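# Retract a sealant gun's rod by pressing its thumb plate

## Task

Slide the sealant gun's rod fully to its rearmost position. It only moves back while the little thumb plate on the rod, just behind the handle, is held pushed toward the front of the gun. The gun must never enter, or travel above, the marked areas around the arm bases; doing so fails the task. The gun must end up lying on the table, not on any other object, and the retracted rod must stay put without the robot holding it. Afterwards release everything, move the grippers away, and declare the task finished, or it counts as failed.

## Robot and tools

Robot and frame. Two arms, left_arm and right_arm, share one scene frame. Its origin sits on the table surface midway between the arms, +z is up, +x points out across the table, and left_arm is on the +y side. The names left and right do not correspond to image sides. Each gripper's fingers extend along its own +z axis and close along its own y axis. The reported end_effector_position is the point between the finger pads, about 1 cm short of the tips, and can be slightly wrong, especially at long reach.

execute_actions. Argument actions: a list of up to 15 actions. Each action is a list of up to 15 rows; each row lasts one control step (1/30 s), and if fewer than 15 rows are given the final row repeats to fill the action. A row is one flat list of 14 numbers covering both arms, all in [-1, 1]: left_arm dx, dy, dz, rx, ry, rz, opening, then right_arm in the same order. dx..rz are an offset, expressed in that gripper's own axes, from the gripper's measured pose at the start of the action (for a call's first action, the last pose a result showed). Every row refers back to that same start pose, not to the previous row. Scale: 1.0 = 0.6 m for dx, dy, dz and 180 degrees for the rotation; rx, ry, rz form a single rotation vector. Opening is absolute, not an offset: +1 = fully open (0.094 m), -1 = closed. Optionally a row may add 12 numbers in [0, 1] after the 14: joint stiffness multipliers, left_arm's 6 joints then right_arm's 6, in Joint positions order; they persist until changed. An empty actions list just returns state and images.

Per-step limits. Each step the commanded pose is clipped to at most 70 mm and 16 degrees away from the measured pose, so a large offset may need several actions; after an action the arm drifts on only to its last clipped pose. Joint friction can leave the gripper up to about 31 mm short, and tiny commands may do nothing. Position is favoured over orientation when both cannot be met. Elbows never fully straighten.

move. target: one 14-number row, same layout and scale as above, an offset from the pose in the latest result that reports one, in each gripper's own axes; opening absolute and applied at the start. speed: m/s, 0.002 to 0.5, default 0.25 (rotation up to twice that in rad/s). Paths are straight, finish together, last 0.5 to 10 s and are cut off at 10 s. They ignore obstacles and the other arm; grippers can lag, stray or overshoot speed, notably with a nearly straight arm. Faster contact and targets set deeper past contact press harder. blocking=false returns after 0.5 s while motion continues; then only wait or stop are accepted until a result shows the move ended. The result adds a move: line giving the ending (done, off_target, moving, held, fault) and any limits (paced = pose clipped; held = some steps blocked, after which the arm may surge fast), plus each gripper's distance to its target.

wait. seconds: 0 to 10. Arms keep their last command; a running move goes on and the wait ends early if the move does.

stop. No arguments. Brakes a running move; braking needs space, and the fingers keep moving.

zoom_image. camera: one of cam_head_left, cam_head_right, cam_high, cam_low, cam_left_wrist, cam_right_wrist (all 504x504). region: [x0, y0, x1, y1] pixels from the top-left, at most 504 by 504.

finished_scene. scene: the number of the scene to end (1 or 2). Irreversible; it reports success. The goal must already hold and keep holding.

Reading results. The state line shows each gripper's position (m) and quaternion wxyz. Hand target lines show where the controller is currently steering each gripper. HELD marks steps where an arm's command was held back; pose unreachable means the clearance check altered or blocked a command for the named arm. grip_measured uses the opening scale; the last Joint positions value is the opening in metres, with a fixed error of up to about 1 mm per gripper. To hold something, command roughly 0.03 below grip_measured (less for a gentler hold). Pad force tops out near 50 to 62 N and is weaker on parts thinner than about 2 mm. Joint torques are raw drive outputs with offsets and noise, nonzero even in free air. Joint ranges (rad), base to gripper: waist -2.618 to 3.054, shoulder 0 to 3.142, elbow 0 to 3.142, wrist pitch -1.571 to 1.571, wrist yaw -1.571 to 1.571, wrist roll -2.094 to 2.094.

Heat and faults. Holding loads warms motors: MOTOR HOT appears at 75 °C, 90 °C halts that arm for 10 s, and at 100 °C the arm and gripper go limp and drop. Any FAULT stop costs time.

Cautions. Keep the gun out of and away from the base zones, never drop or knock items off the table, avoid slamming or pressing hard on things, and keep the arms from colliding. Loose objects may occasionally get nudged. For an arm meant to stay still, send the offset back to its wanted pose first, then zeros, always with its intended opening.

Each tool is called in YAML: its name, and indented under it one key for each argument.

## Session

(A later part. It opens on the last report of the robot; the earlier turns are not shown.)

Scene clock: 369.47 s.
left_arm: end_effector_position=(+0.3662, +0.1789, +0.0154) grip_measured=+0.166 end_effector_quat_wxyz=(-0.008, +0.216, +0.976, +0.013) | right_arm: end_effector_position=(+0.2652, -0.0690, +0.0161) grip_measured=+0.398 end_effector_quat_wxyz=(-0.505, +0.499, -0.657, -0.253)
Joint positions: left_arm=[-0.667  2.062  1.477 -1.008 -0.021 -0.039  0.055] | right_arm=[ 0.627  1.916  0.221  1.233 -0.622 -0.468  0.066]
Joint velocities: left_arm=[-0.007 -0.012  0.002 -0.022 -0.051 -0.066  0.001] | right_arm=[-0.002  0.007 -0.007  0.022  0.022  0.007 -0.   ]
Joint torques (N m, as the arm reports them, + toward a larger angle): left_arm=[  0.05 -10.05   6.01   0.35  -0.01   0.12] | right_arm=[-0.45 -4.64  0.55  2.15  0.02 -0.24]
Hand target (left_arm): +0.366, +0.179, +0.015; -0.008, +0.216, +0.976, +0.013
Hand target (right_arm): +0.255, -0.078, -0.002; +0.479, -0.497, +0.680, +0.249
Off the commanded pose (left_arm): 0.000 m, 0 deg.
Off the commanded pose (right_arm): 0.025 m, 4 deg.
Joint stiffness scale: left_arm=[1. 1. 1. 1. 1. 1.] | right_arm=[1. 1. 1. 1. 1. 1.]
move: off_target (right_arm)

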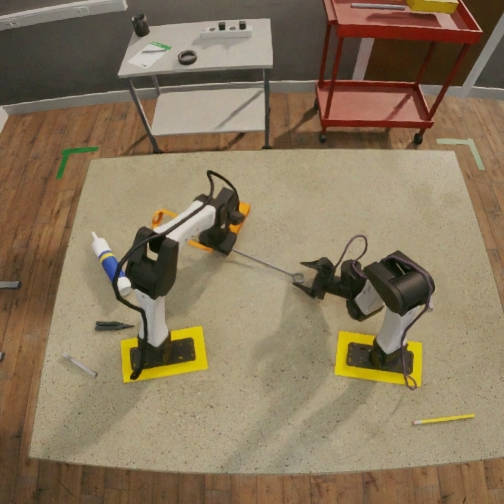

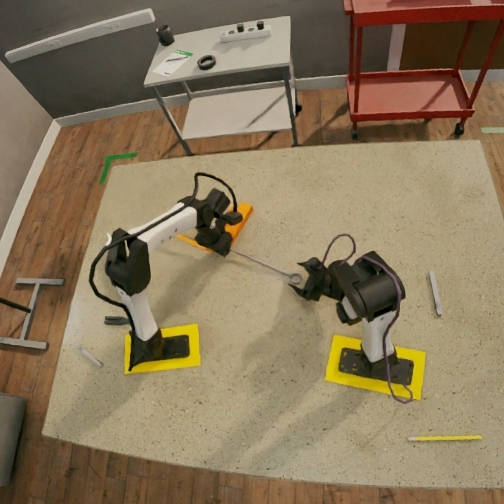

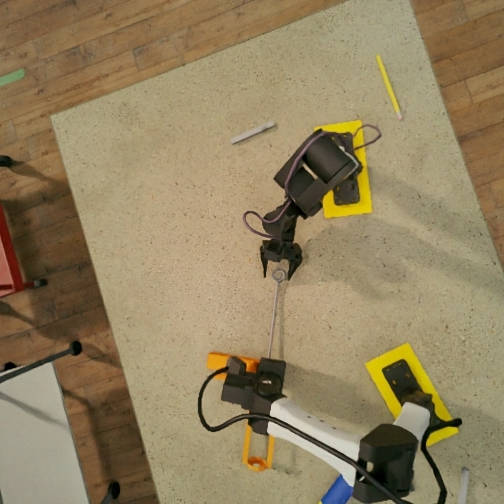

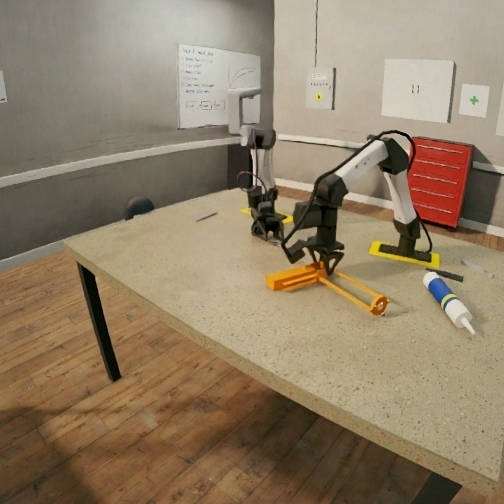

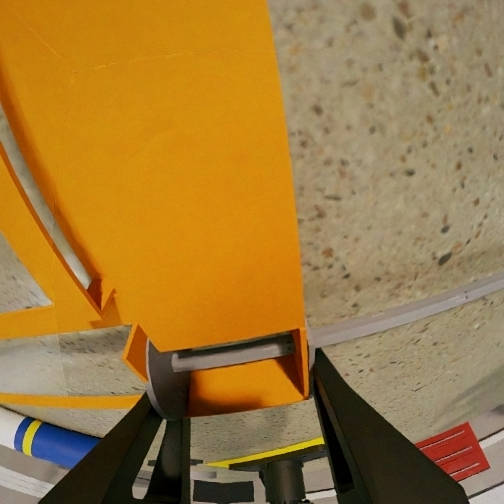

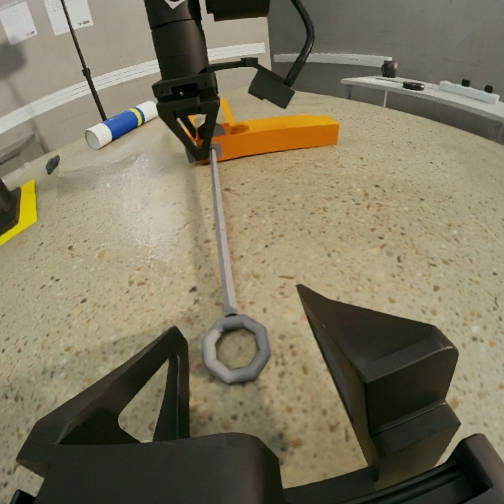

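move:
  target: [0, 0, 0, 0, 0, 0, 0.11, 0, 0.012, 0, 0, 0, 0, -0.33]
  speed: 0.05

move:
  target: [0, 0.05, 0, 0, 0, 0, 0.11, 0, 0, 0, 0, 0, 0, -0.33]
  speed: 0.04

Scene clock: 374.90 s.
left_arm: end_effector_position=(+0.3665, +0.1788, +0.0154) grip_measured=+0.166 end_effector_quat_wxyz=(-0.007, +0.211, +0.977, +0.013) | right_arm: end_effector_position=(+0.2647, -0.0646, +0.0201) grip_measured=-0.328 end_effector_quat_wxyz=(-0.513, +0.502, -0.650, -0.251)
Joint positions: left_arm=[-0.667  2.062  1.477 -1.007 -0.021 -0.048  0.055] | right_arm=[ 0.644  1.917  0.221  1.258 -0.611 -0.465  0.032]
Joint velocities: left_arm=[-0.007 -0.022  0.007 -0.022 -0.081  0.022 -0.001] | right_arm=[-0.007 -0.017 -0.007 -0.022 -0.037 -0.022 -0.002]
Joint torques (N m, as the arm reports them, + toward a larger angle): left_arm=[  0.02 -10.03   6.02   0.34  -0.02   0.19] | right_arm=[ 0.74 -6.95  1.5   2.35  0.   -0.07]
Hand target (left_arm): +0.366, +0.179, +0.015; -0.008, +0.215, +0.976, +0.013
Hand target (right_arm): +0.259, -0.066, +0.015; +0.505, -0.500, +0.657, +0.252
Off the commanded pose (left_arm): 0.000 m, 0 deg.
Off the commanded pose (right_arm): 0.008 m, 1 deg.
Joint stiffness scale: left_arm=[1. 1. 1. 1. 1. 1.] | right_arm=[1. 1. 1. 1. 1. 1.]
move: done

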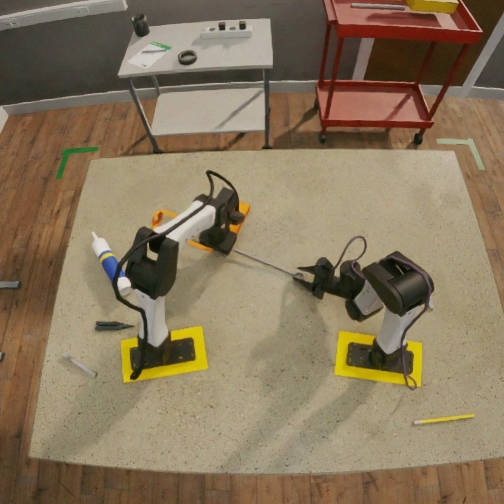

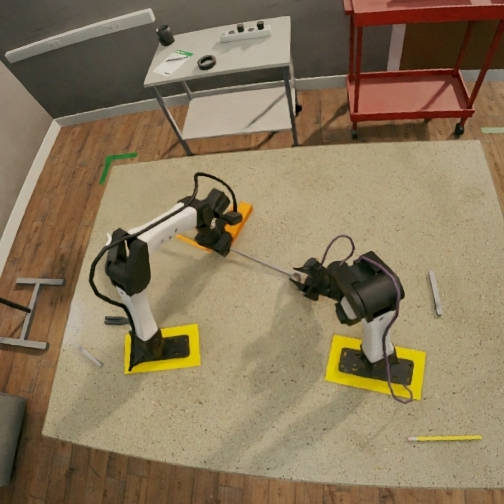

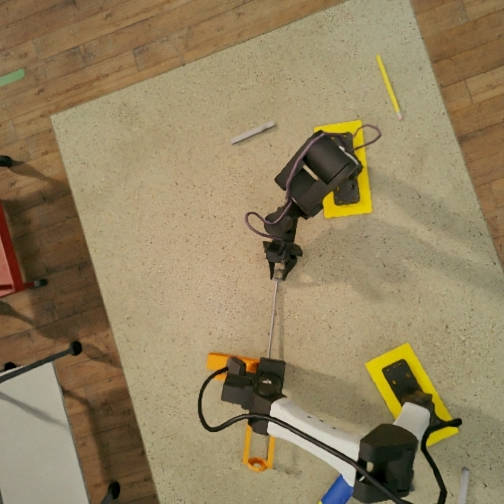

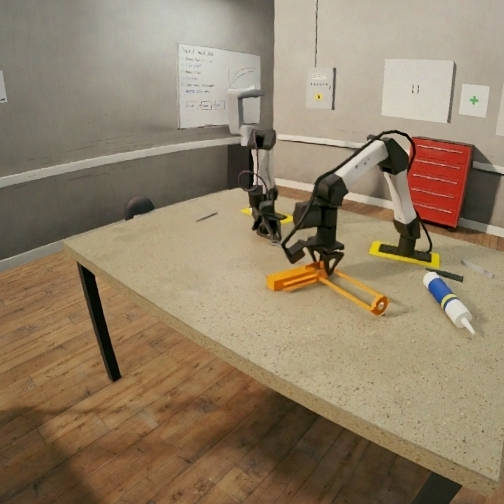

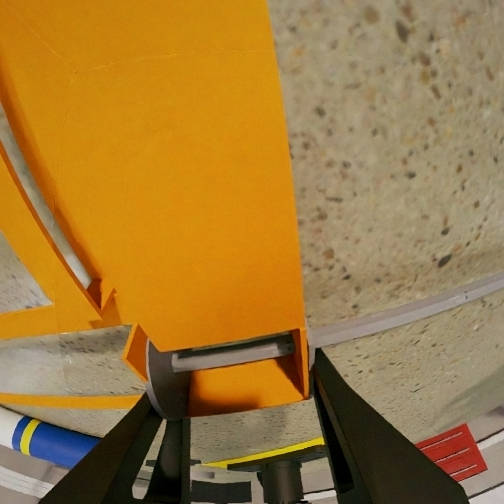

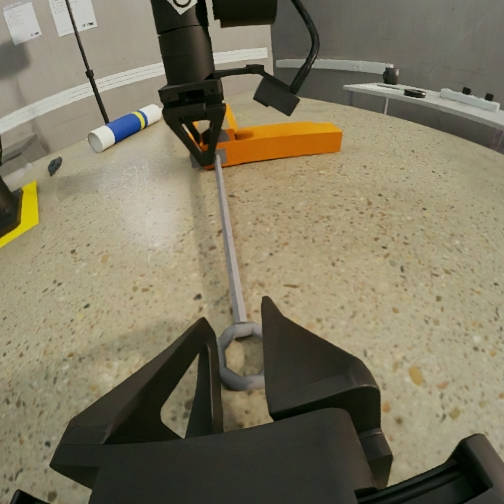

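Scene clock: 375.93 s.
left_arm: end_effector_position=(+0.3748, +0.1964, +0.0154) grip_measured=+0.166 end_effector_quat_wxyz=(-0.009, +0.221, +0.975, +0.008) | right_arm: end_effector_position=(+0.2647, -0.0646, +0.0201) grip_measured=-0.328 end_effector_quat_wxyz=(-0.513, +0.502, -0.650, -0.251)
Joint positions: left_arm=[-0.611  2.062  1.477 -1.007 -0.012  0.027  0.055] | right_arm=[ 0.644  1.917  0.221  1.258 -0.611 -0.465  0.032]
Joint velocities: left_arm=[ 0.002  0.002 -0.002  0.051  0.037  0.037  0.   ] | right_arm=[-0.007  0.012 -0.012 -0.051 -0.051 -0.051 -0.001]
Joint torques (N m, as the arm reports them, + toward a larger angle): left_arm=[  1.44 -10.13   6.01   0.35  -0.09   0.18] | right_arm=[ 0.   -7.79  3.01  2.27 -0.09 -0.16]
Hand target (left_arm): +0.379, +0.206, +0.016; -0.008, +0.212, +0.977, +0.013
Hand target (right_arm): +0.265, -0.065, +0.020; +0.513, -0.502, +0.650, +0.251
Off the commanded pose (left_arm): 0.011 m, 1 deg.
Off the commanded pose (right_arm): 0.000 m, 0 deg.
Joint stiffness scale: left_arm=[1. 1. 1. 1. 1. 1.] | right_arm=[1. 1. 1. 1. 1. 1.]
move: off_target (left_arm)

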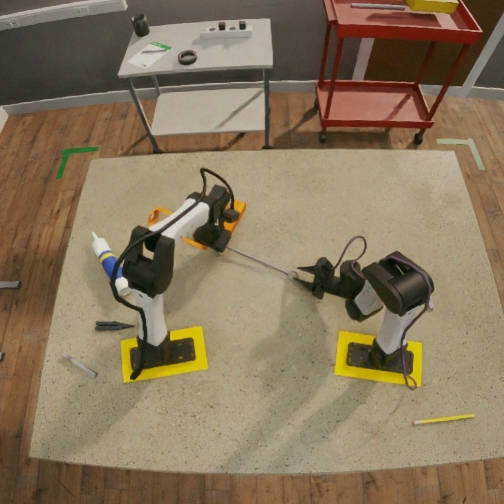

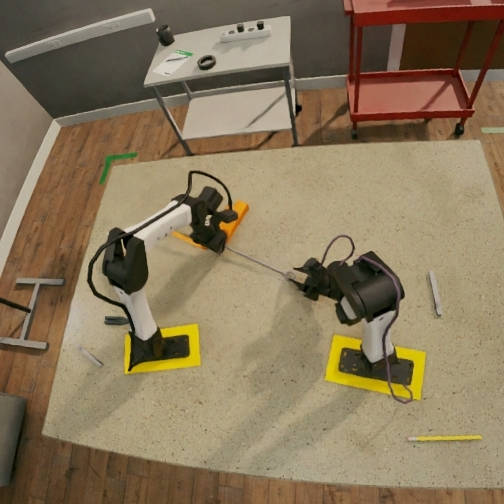

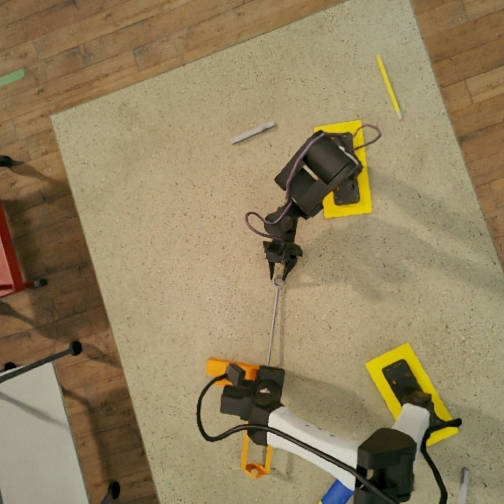

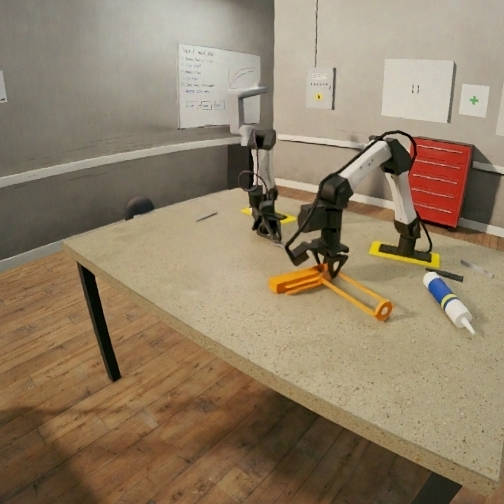

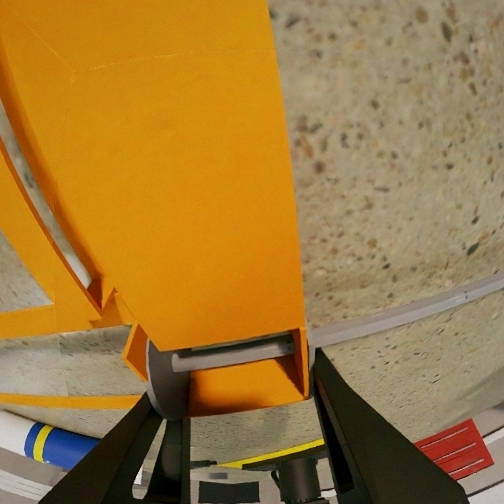

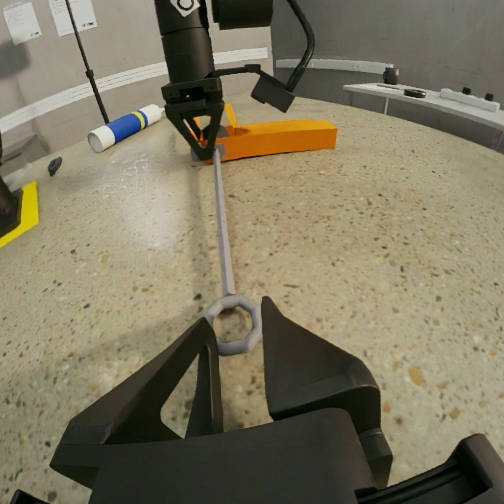

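execute_actions:
  actions: []

Scene clock: 387.33 s.
left_arm: end_effector_position=(+0.3748, +0.1964, +0.0154) grip_measured=+0.166 end_effector_quat_wxyz=(-0.009, +0.221, +0.975, +0.008) | right_arm: end_effector_position=(+0.2647, -0.0646, +0.0201) grip_measured=-0.328 end_effector_quat_wxyz=(-0.513, +0.502, -0.650, -0.251)
Joint positions: left_arm=[-0.611  2.062  1.477 -1.007 -0.012  0.027  0.055] | right_arm=[ 0.644  1.917  0.221  1.258 -0.611 -0.465  0.032]
Joint velocities: left_arm=[ 0.007  0.002  0.002 -0.007  0.007 -0.037  0.001] | right_arm=[-0.022 -0.012 -0.002  0.007  0.037 -0.081  0.   ]
Joint torques (N m, as the arm reports them, + toward a larger angle): left_arm=[  1.46 -10.12   6.02   0.35  -0.1    0.16] | right_arm=[ 0.01 -7.8   3.01  2.27 -0.09 -0.15]
Hand target (left_arm): +0.379, +0.206, +0.016; -0.008, +0.212, +0.977, +0.013
Hand target (right_arm): +0.265, -0.065, +0.020; +0.513, -0.502, +0.650, +0.251
Off the commanded pose (left_arm): 0.011 m, 1 deg.
Off the commanded pose (right_arm): 0.000 m, 0 deg.
Joint stiffness scale: left_arm=[1. 1. 1. 1. 1. 1.] | right_arm=[1. 1. 1. 1. 1. 1.]

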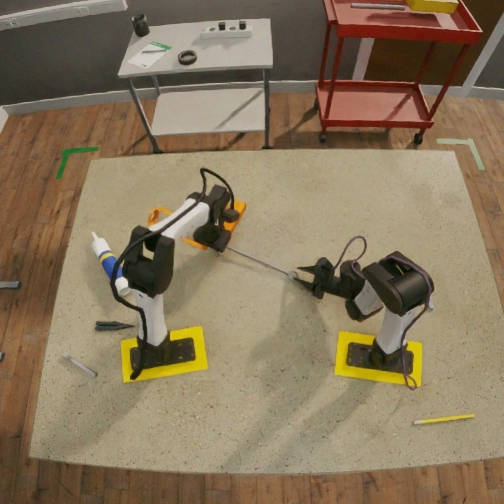

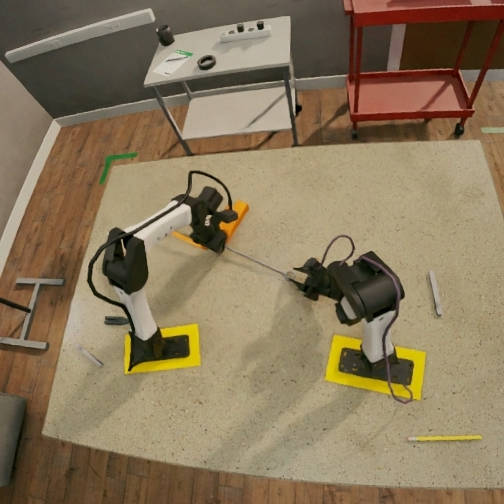

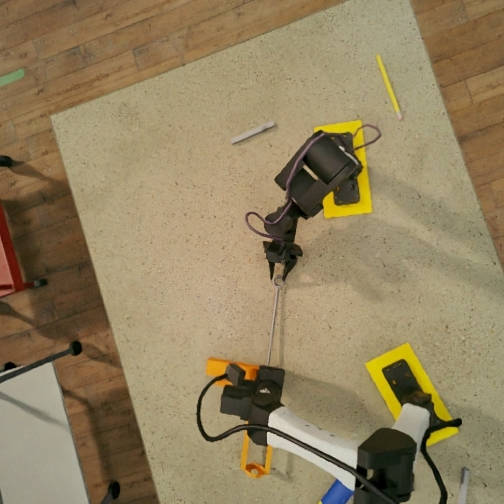

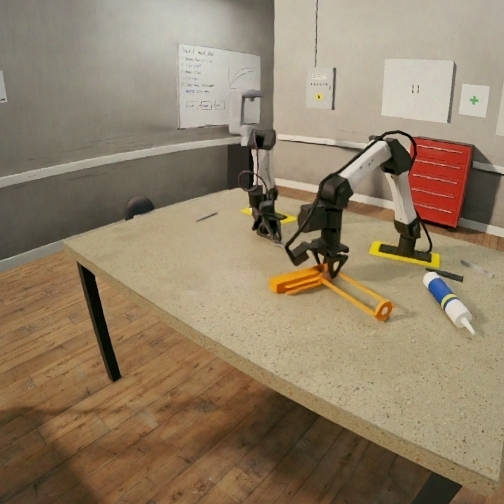

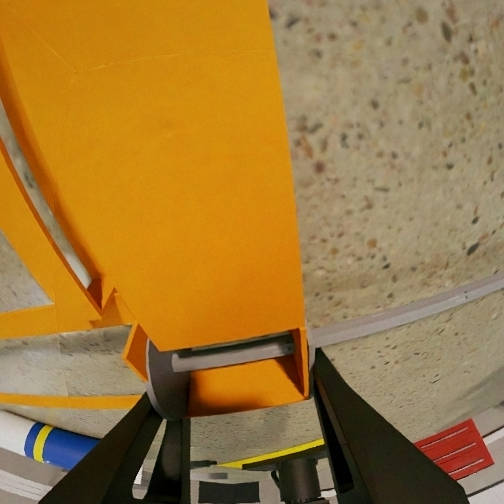

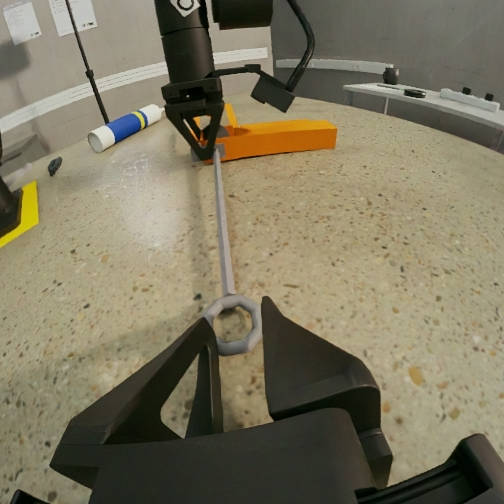

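move:
  target: [0,0,0,0,0,0,0.11, 0,0,0.0,0,0,0,0.3]
  speed: 0.1

move:
  target: [0,0,0,0,0,0,0.11, 0,0.005,0.07,0,0,0,0.3]
  speed: 0.06

Scene clock: 393.80 s.
left_arm: end_effector_position=(+0.3748, +0.1964, +0.0154) grip_measured=+0.166 end_effector_quat_wxyz=(-0.009, +0.221, +0.975, +0.008) | right_arm: end_effector_position=(+0.2647, -0.0646, +0.0201) grip_measured=+0.298 end_effector_quat_wxyz=(-0.513, +0.502, -0.650, -0.251)
Joint positions: left_arm=[-0.611  2.062  1.477 -1.007 -0.012  0.027  0.055] | right_arm=[ 0.644  1.917  0.221  1.258 -0.611 -0.465  0.061]
Joint velocities: left_arm=[-0.017 -0.002  0.007 -0.007 -0.007 -0.037 -0.   ] | right_arm=[-0.012 -0.017 -0.012  0.007 -0.007  0.007  0.   ]
Joint torques (N m, as the arm reports them, + toward a larger angle): left_arm=[  0.03 -10.05   6.03   0.35  -0.01   0.12] | right_arm=[ 0.03 -7.76  3.    2.28 -0.09 -0.15]
Hand target (left_arm): +0.375, +0.196, +0.015; -0.009, +0.220, +0.975, +0.008
Hand target (right_arm): +0.265, -0.065, +0.020; +0.513, -0.502, +0.650, +0.251
Off the commanded pose (left_arm): 0.000 m, 0 deg.
Off the commanded pose (right_arm): 0.000 m, 0 deg.
Joint stiffness scale: left_arm=[1. 1. 1. 1. 1. 1.] | right_arm=[1. 1. 1. 1. 1. 1.]
move: done

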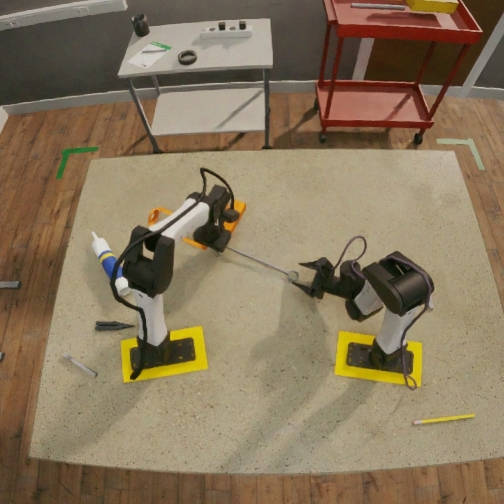

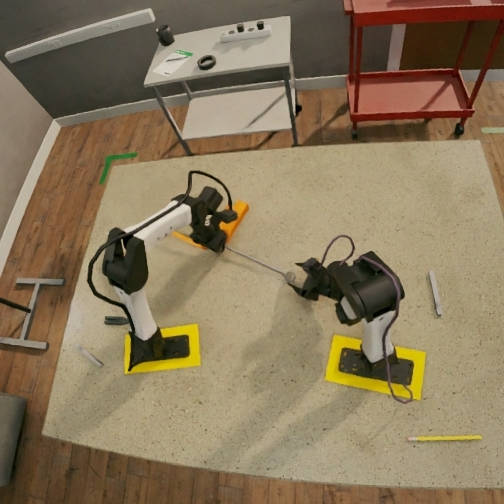

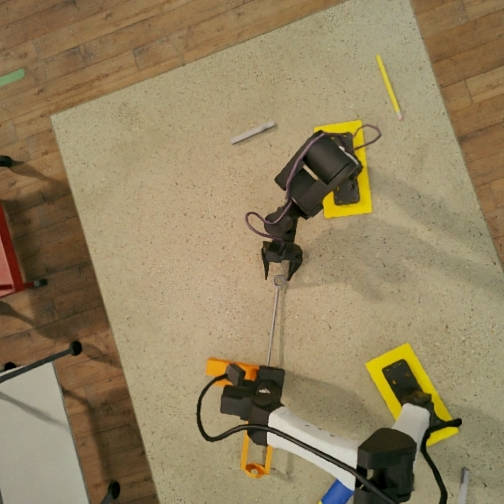

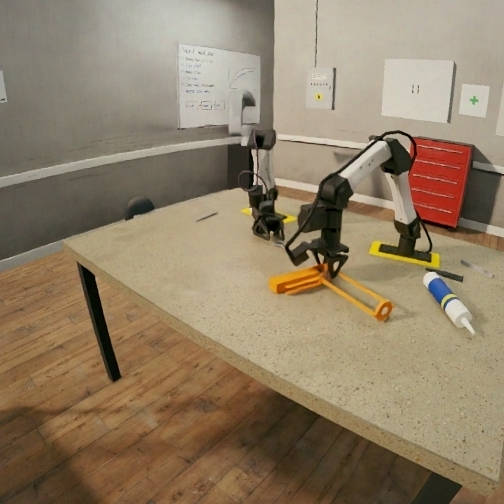

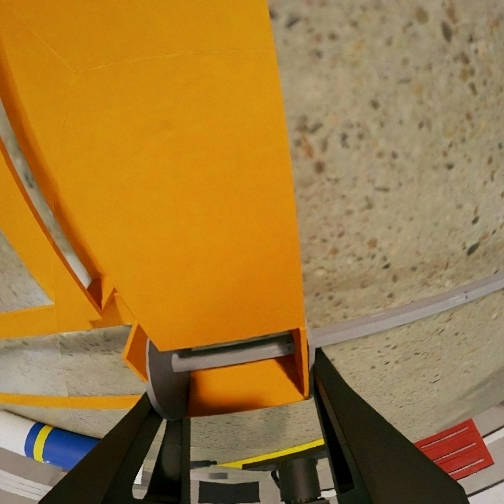

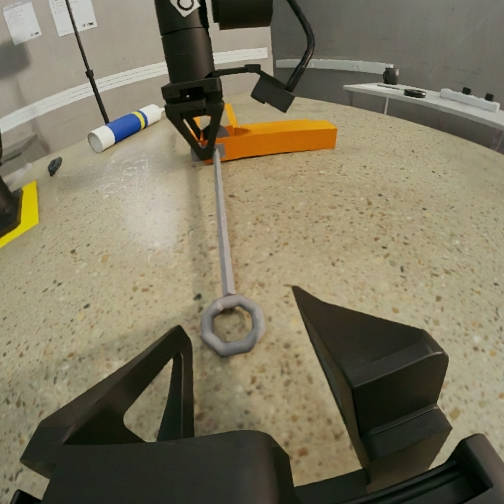

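Scene clock: 394.80 s.
left_arm: end_effector_position=(+0.3748, +0.1964, +0.0154) grip_measured=+0.166 end_effector_quat_wxyz=(-0.009, +0.221, +0.975, +0.008) | right_arm: end_effector_position=(+0.2769, -0.0296, +0.0203) grip_measured=+0.298 end_effector_quat_wxyz=(-0.528, +0.504, -0.633, -0.258)
Joint positions: left_arm=[-0.611  2.062  1.477 -1.007 -0.012  0.027  0.055] | right_arm=[ 0.744  2.023  0.324  1.329 -0.541 -0.415  0.061]
Joint velocities: left_arm=[-0.012 -0.012  0.007 -0.066 -0.007 -0.037  0.001] | right_arm=[-0.012 -0.012  0.022  0.022  0.007  0.007  0.   ]
Joint torques (N m, as the arm reports them, + toward a larger angle): left_arm=[  0.03 -10.04   6.04   0.36  -0.01   0.12] | right_arm=[ 0.73 -5.4   4.67  2.03  0.14 -0.2 ]
Hand target (left_arm): +0.375, +0.196, +0.015; -0.009, +0.221, +0.975, +0.008
Hand target (right_arm): +0.280, -0.029, +0.006; +0.513, -0.503, +0.649, +0.250
Off the commanded pose (left_arm): 0.000 m, 0 deg.
Off the commanded pose (right_arm): 0.016 m, 3 deg.
Joint stiffness scale: left_arm=[1. 1. 1. 1. 1. 1.] | right_arm=[1. 1. 1. 1. 1. 1.]
move: off_target (right_arm)

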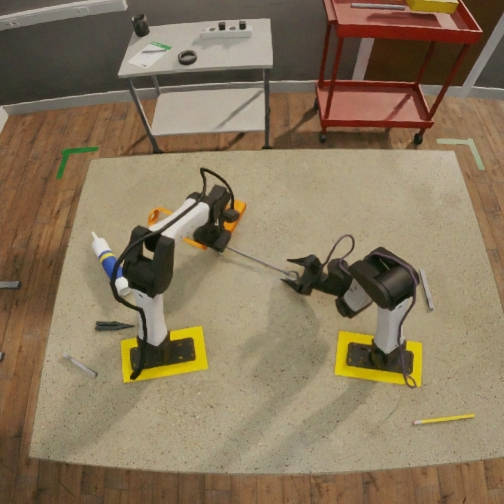

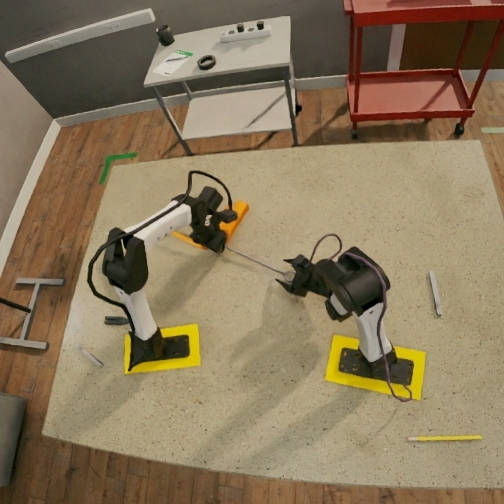

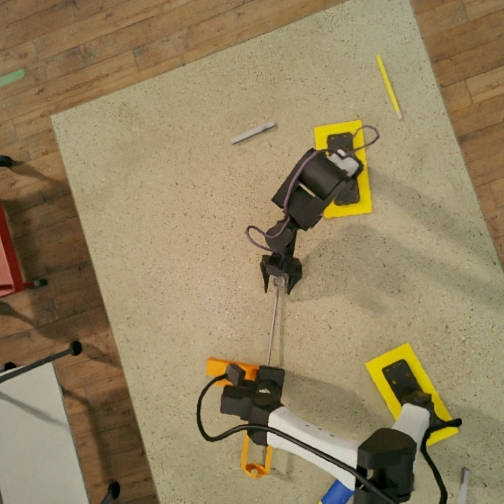

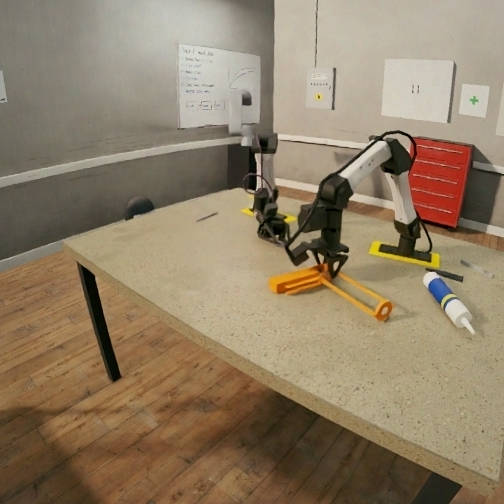

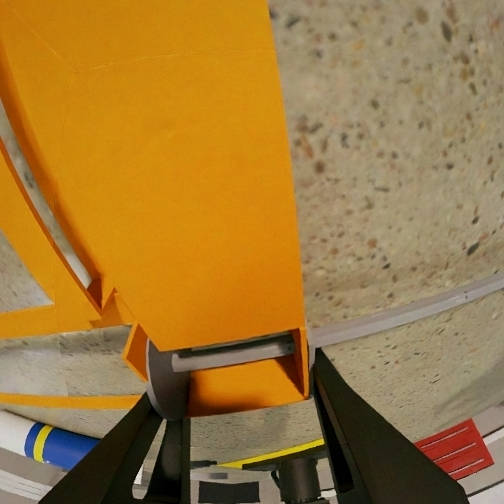

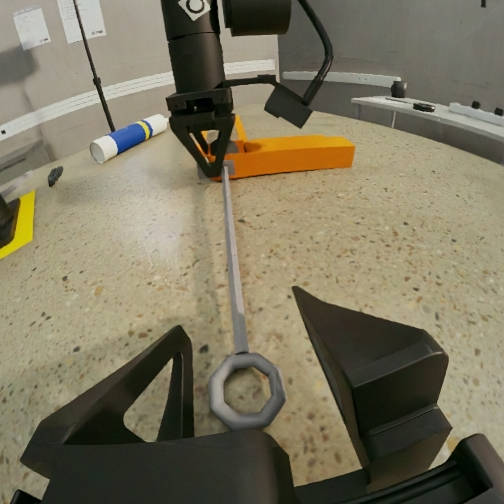

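move:
  target: [0,0,0,0,0,0,0.11, 0.04,0,0.0,0,0.1,0,0.3]
  speed: 0.06

Scene clock: 402.73 s.
left_arm: end_effector_position=(+0.3748, +0.1964, +0.0154) grip_measured=+0.166 end_effector_quat_wxyz=(-0.009, +0.221, +0.975, +0.008) | right_arm: end_effector_position=(+0.2795, -0.0335, +0.0114) grip_measured=+0.298 end_effector_quat_wxyz=(-0.454, +0.531, -0.689, -0.194)
Joint positions: left_arm=[-0.611  2.062  1.477 -1.007 -0.012  0.027  0.055] | right_arm=[ 0.795  1.791  0.396  0.808 -0.387 -0.499  0.061]
Joint velocities: left_arm=[-0.017 -0.046  0.002  0.037  0.022 -0.007  0.   ] | right_arm=[-0.002 -0.012  0.037  0.007 -0.051  0.037  0.   ]
Joint torques (N m, as the arm reports them, + toward a larger angle): left_arm=[  0.03 -10.04   6.01   0.36   0.     0.12] | right_arm=[ 0.61 -8.77  6.09  1.34  0.24 -0.35]
Hand target (left_arm): +0.375, +0.196, +0.015; -0.009, +0.221, +0.975, +0.008
Hand target (right_arm): +0.277, -0.040, -0.002; +0.425, -0.537, +0.708, +0.176
Off the commanded pose (left_arm): 0.000 m, 0 deg.
Off the commanded pose (right_arm): 0.014 m, 5 deg.
Joint stiffness scale: left_arm=[1. 1. 1. 1. 1. 1.] | right_arm=[1. 1. 1. 1. 1. 1.]
move: off_target (right_arm)

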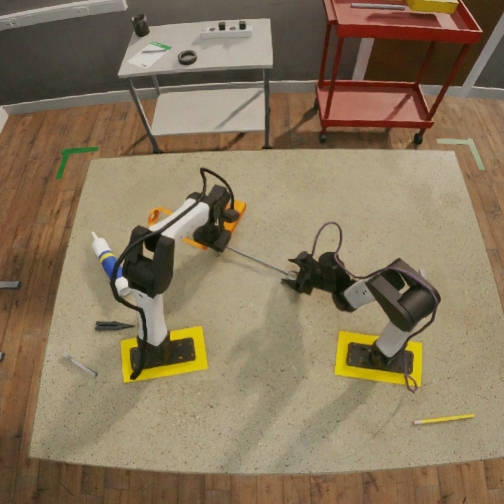

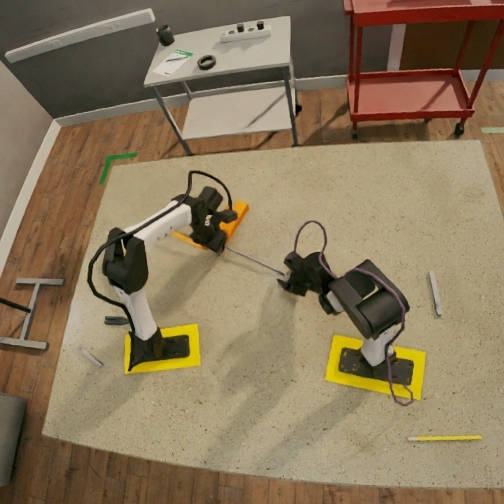

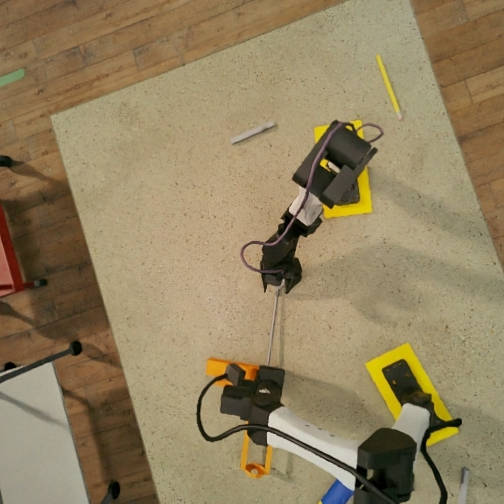

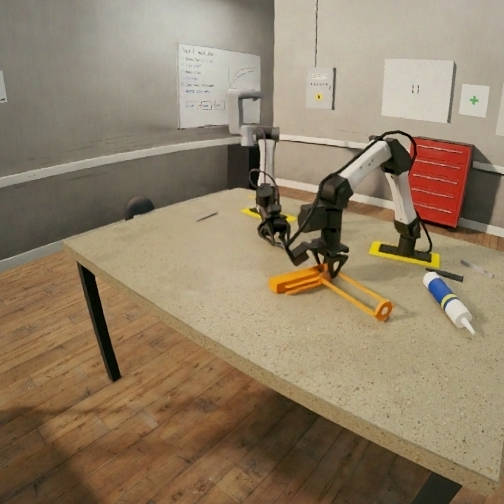

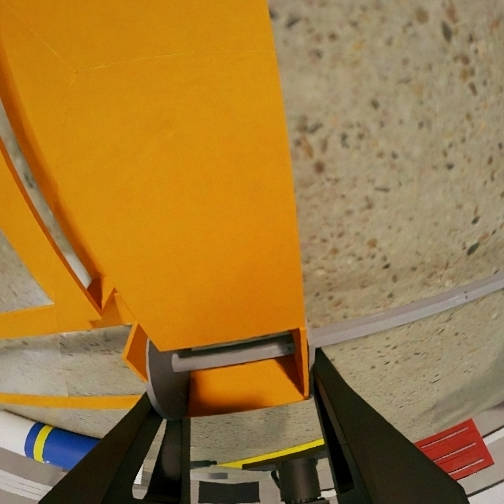

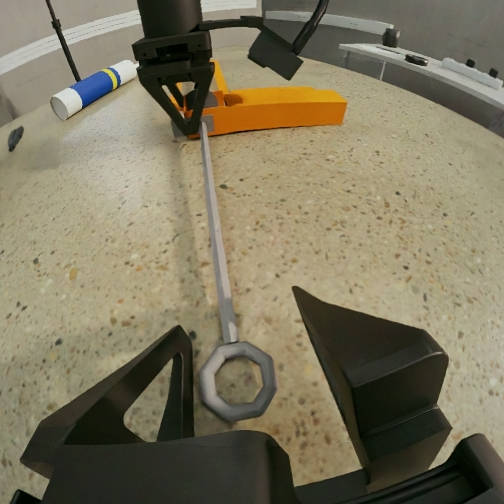

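Close and see what it catches.

move:
  target: [0,0,0,0,0,0,0.11, 0.0,0,0.0,0,0.0,0,-1]
  speed: 0.06

Scene clock: 409.73 s.
left_arm: end_effector_position=(+0.3762, +0.1971, +0.0154) grip_measured=+0.167 end_effector_quat_wxyz=(-0.006, +0.213, +0.977, +0.011) | right_arm: end_effector_position=(+0.2787, -0.0304, +0.0147) grip_measured=-0.986 end_effector_quat_wxyz=(-0.459, +0.532, -0.683, -0.200)
Joint positions: left_arm=[-0.611  2.062  1.477 -1.003 -0.02   0.012  0.055] | right_arm=[ 0.798  1.79   0.398  0.819 -0.398 -0.497  0.001]
Joint velocities: left_arm=[-0.007 -0.007 -0.002 -0.022 -0.007 -0.051  0.   ] | right_arm=[-0.002  0.002 -0.017  0.022  0.007  0.022  0.   ]
Joint torques (N m, as the arm reports them, + toward a larger angle): left_arm=[  0.05 -10.06   6.01   0.33   0.07   0.26] | right_arm=[-0.28 -8.46  4.98  2.14  0.01 -0.17]
Hand target (left_arm): +0.375, +0.196, +0.015; -0.009, +0.220, +0.975, +0.008
Hand target (right_arm): +0.280, -0.034, +0.011; +0.454, -0.531, +0.689, +0.194
Off the commanded pose (left_arm): 0.002 m, 1 deg.
Off the commanded pose (right_arm): 0.005 m, 1 deg.
Joint stiffness scale: left_arm=[1. 1. 1. 1. 1. 1.] | right_arm=[1. 1. 1. 1. 1. 1.]
move: done

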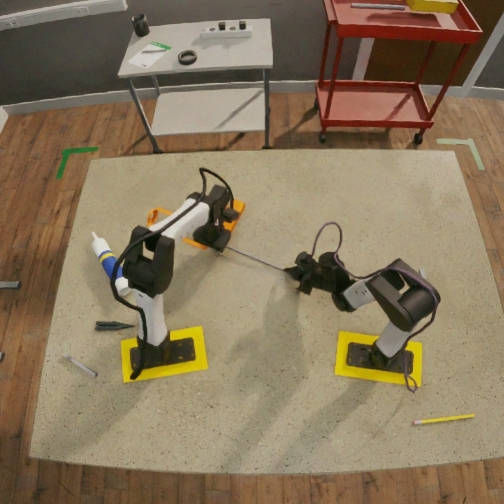

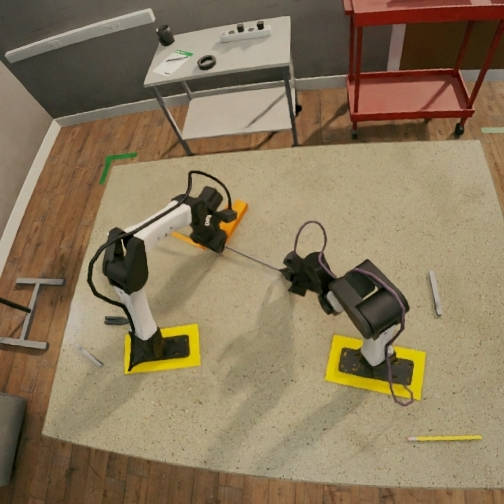

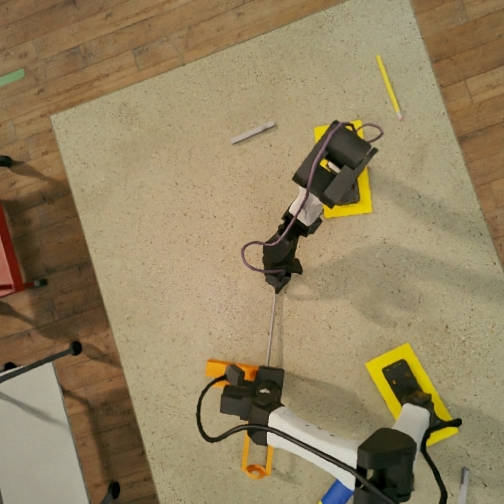

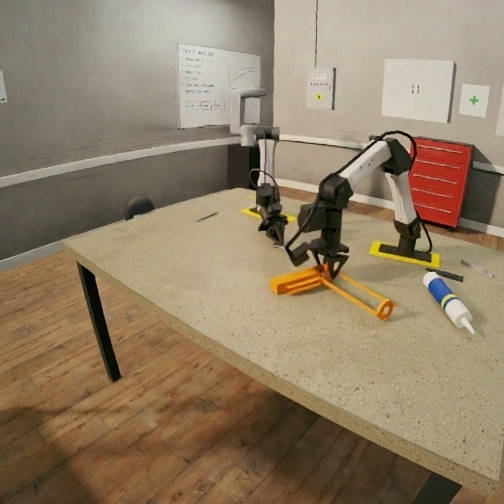

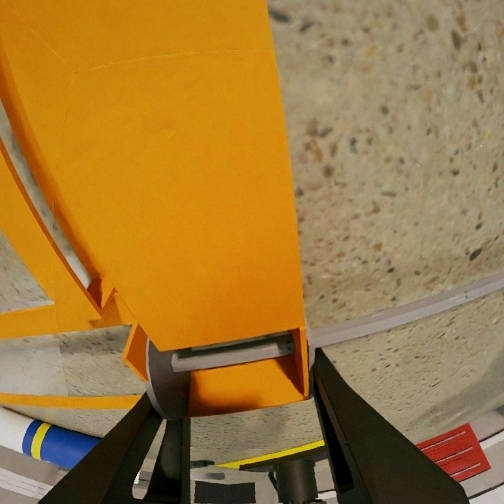

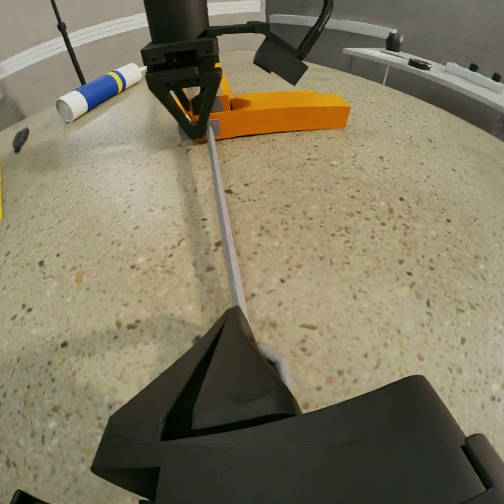

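execute_actions:
  actions:
    - [[0,0,0,0,0,0,0.11, 0,0,0,0,0,0,0.3]]
    - [[0,0,0,0,0,0,0.11, 0.04,0,0.01,0,0.03,0,0.3]]
    - [[0,0,0,0,0,0,0.11, 0.03,0,0.0,0,0.0,0,0.3]]

Scene clock: 415.73 s.
left_arm: end_effector_position=(+0.3762, +0.1971, +0.0154) grip_measured=+0.167 end_effector_quat_wxyz=(-0.006, +0.213, +0.977, +0.012) | right_arm: end_effector_position=(+0.2881, -0.0343, +0.0134) grip_measured=+0.298 end_effector_quat_wxyz=(-0.475, +0.533, -0.674, -0.190)
Joint positions: left_arm=[-0.611  2.062  1.477 -1.003 -0.02   0.012  0.055] | right_arm=[ 0.771  1.833  0.398  0.889 -0.408 -0.525  0.061]
Joint velocities: left_arm=[ 0.007  0.007 -0.002 -0.066 -0.051 -0.007 -0.001] | right_arm=[ 0.002 -0.007 -0.007 -0.037 -0.066  0.051 -0.001]
Joint torques (N m, as the arm reports them, + toward a larger angle): left_arm=[  0.03 -10.05   6.03   0.36  -0.01   0.12] | right_arm=[-0.72 -6.15  2.53  2.34 -0.13 -0.21]
Hand target (left_arm): +0.376, +0.197, +0.015; -0.006, +0.213, +0.977, +0.012
Hand target (right_arm): +0.279, -0.042, -0.002; +0.456, -0.537, +0.684, +0.191
Off the commanded pose (left_arm): 0.000 m, 0 deg.
Off the commanded pose (right_arm): 0.020 m, 2 deg.
Joint stiffness scale: left_arm=[1. 1. 1. 1. 1. 1.] | right_arm=[1. 1. 1. 1. 1. 1.]
Step readings (end_effector_position; steps 1 to 15: 1st action; 16 to 30: 2nd action; 31 to 45: 3rd action):
0: left_arm (+0.3762, +0.1971, +0.0154) | right_arm (+0.2787, -0.0304, +0.0147)
1: left_arm (+0.3762, +0.1971, +0.0154) | right_arm (+0.2787, -0.0304, +0.0147)
2: left_arm (+0.3762, +0.1971, +0.0154) | right_arm (+0.2787, -0.0304, +0.0147)
4: left_arm (+0.3762, +0.1971, +0.0154) | right_arm (+0.2787, -0.0304, +0.0147)
8: left_arm (+0.3762, +0.1971, +0.0154) | right_arm (+0.2787, -0.0304, +0.0147)
15: left_arm (+0.3762, +0.1971, +0.0154) | right_arm (+0.2787, -0.0304, +0.0147)
16: left_arm (+0.3762, +0.1971, +0.0154) | right_arm (+0.2789, -0.0310, +0.0139)
17: left_arm (+0.3762, +0.1971, +0.0154) | right_arm (+0.2791, -0.0320, +0.0126)
19: left_arm (+0.3762, +0.1971, +0.0154) | right_arm (+0.2793, -0.0325, +0.0120)
23: left_arm (+0.3762, +0.1971, +0.0154) | right_arm (+0.2793, -0.0325, +0.0120)
30: left_arm (+0.3762, +0.1971, +0.0154) | right_arm (+0.2793, -0.0325, +0.0120)
31: left_arm (+0.3762, +0.1971, +0.0154) | right_arm (+0.2804, -0.0322, +0.0130)
32: left_arm (+0.3762, +0.1971, +0.0154) | right_arm (+0.2823, -0.0330, +0.0124)
34: left_arm (+0.3762, +0.1971, +0.0154) | right_arm (+0.2857, -0.0343, +0.0128)
38: left_arm (+0.3762, +0.1971, +0.0154) | right_arm (+0.2877, -0.0345, +0.0131)
45: end_effector_position above

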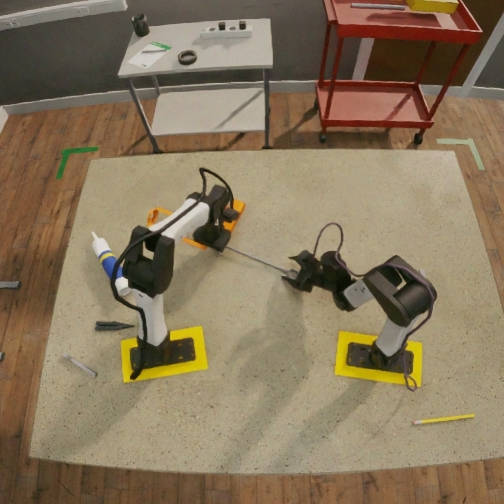

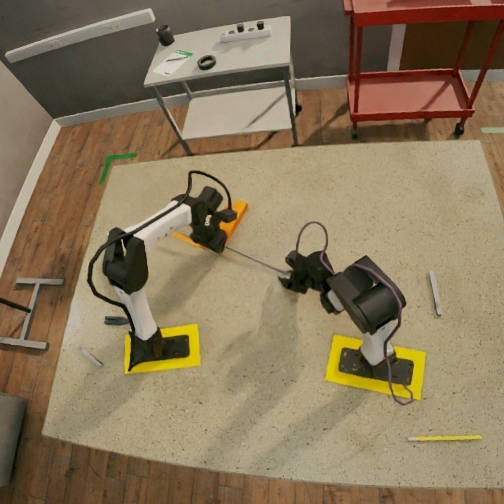

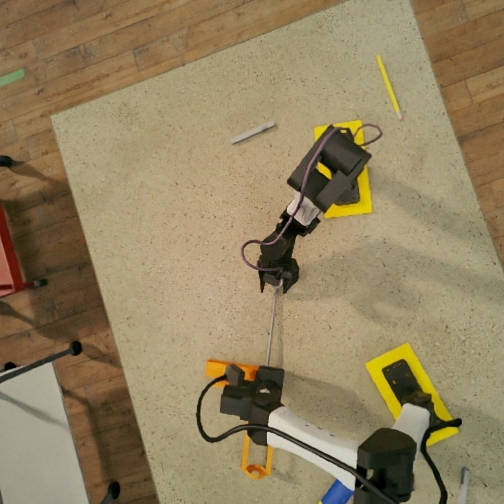

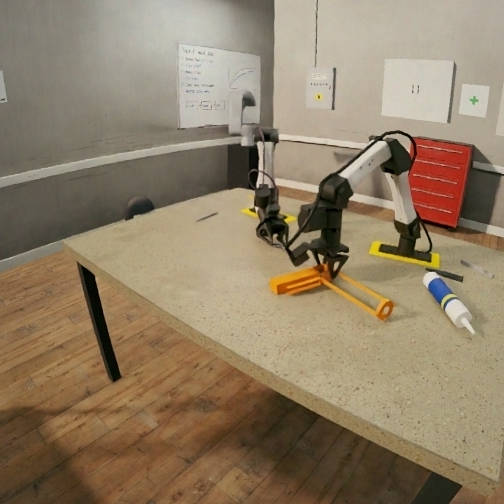

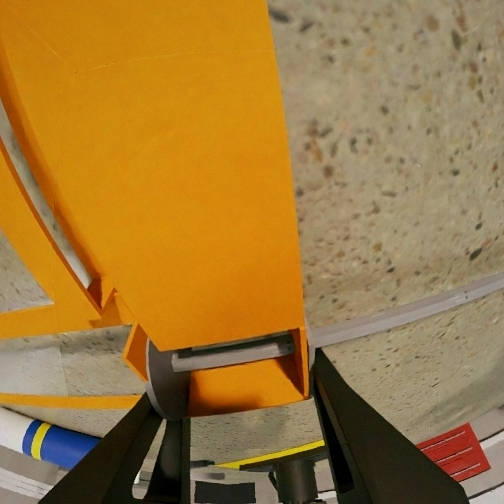

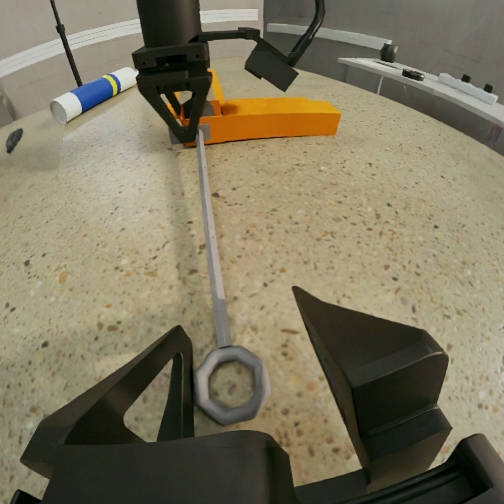

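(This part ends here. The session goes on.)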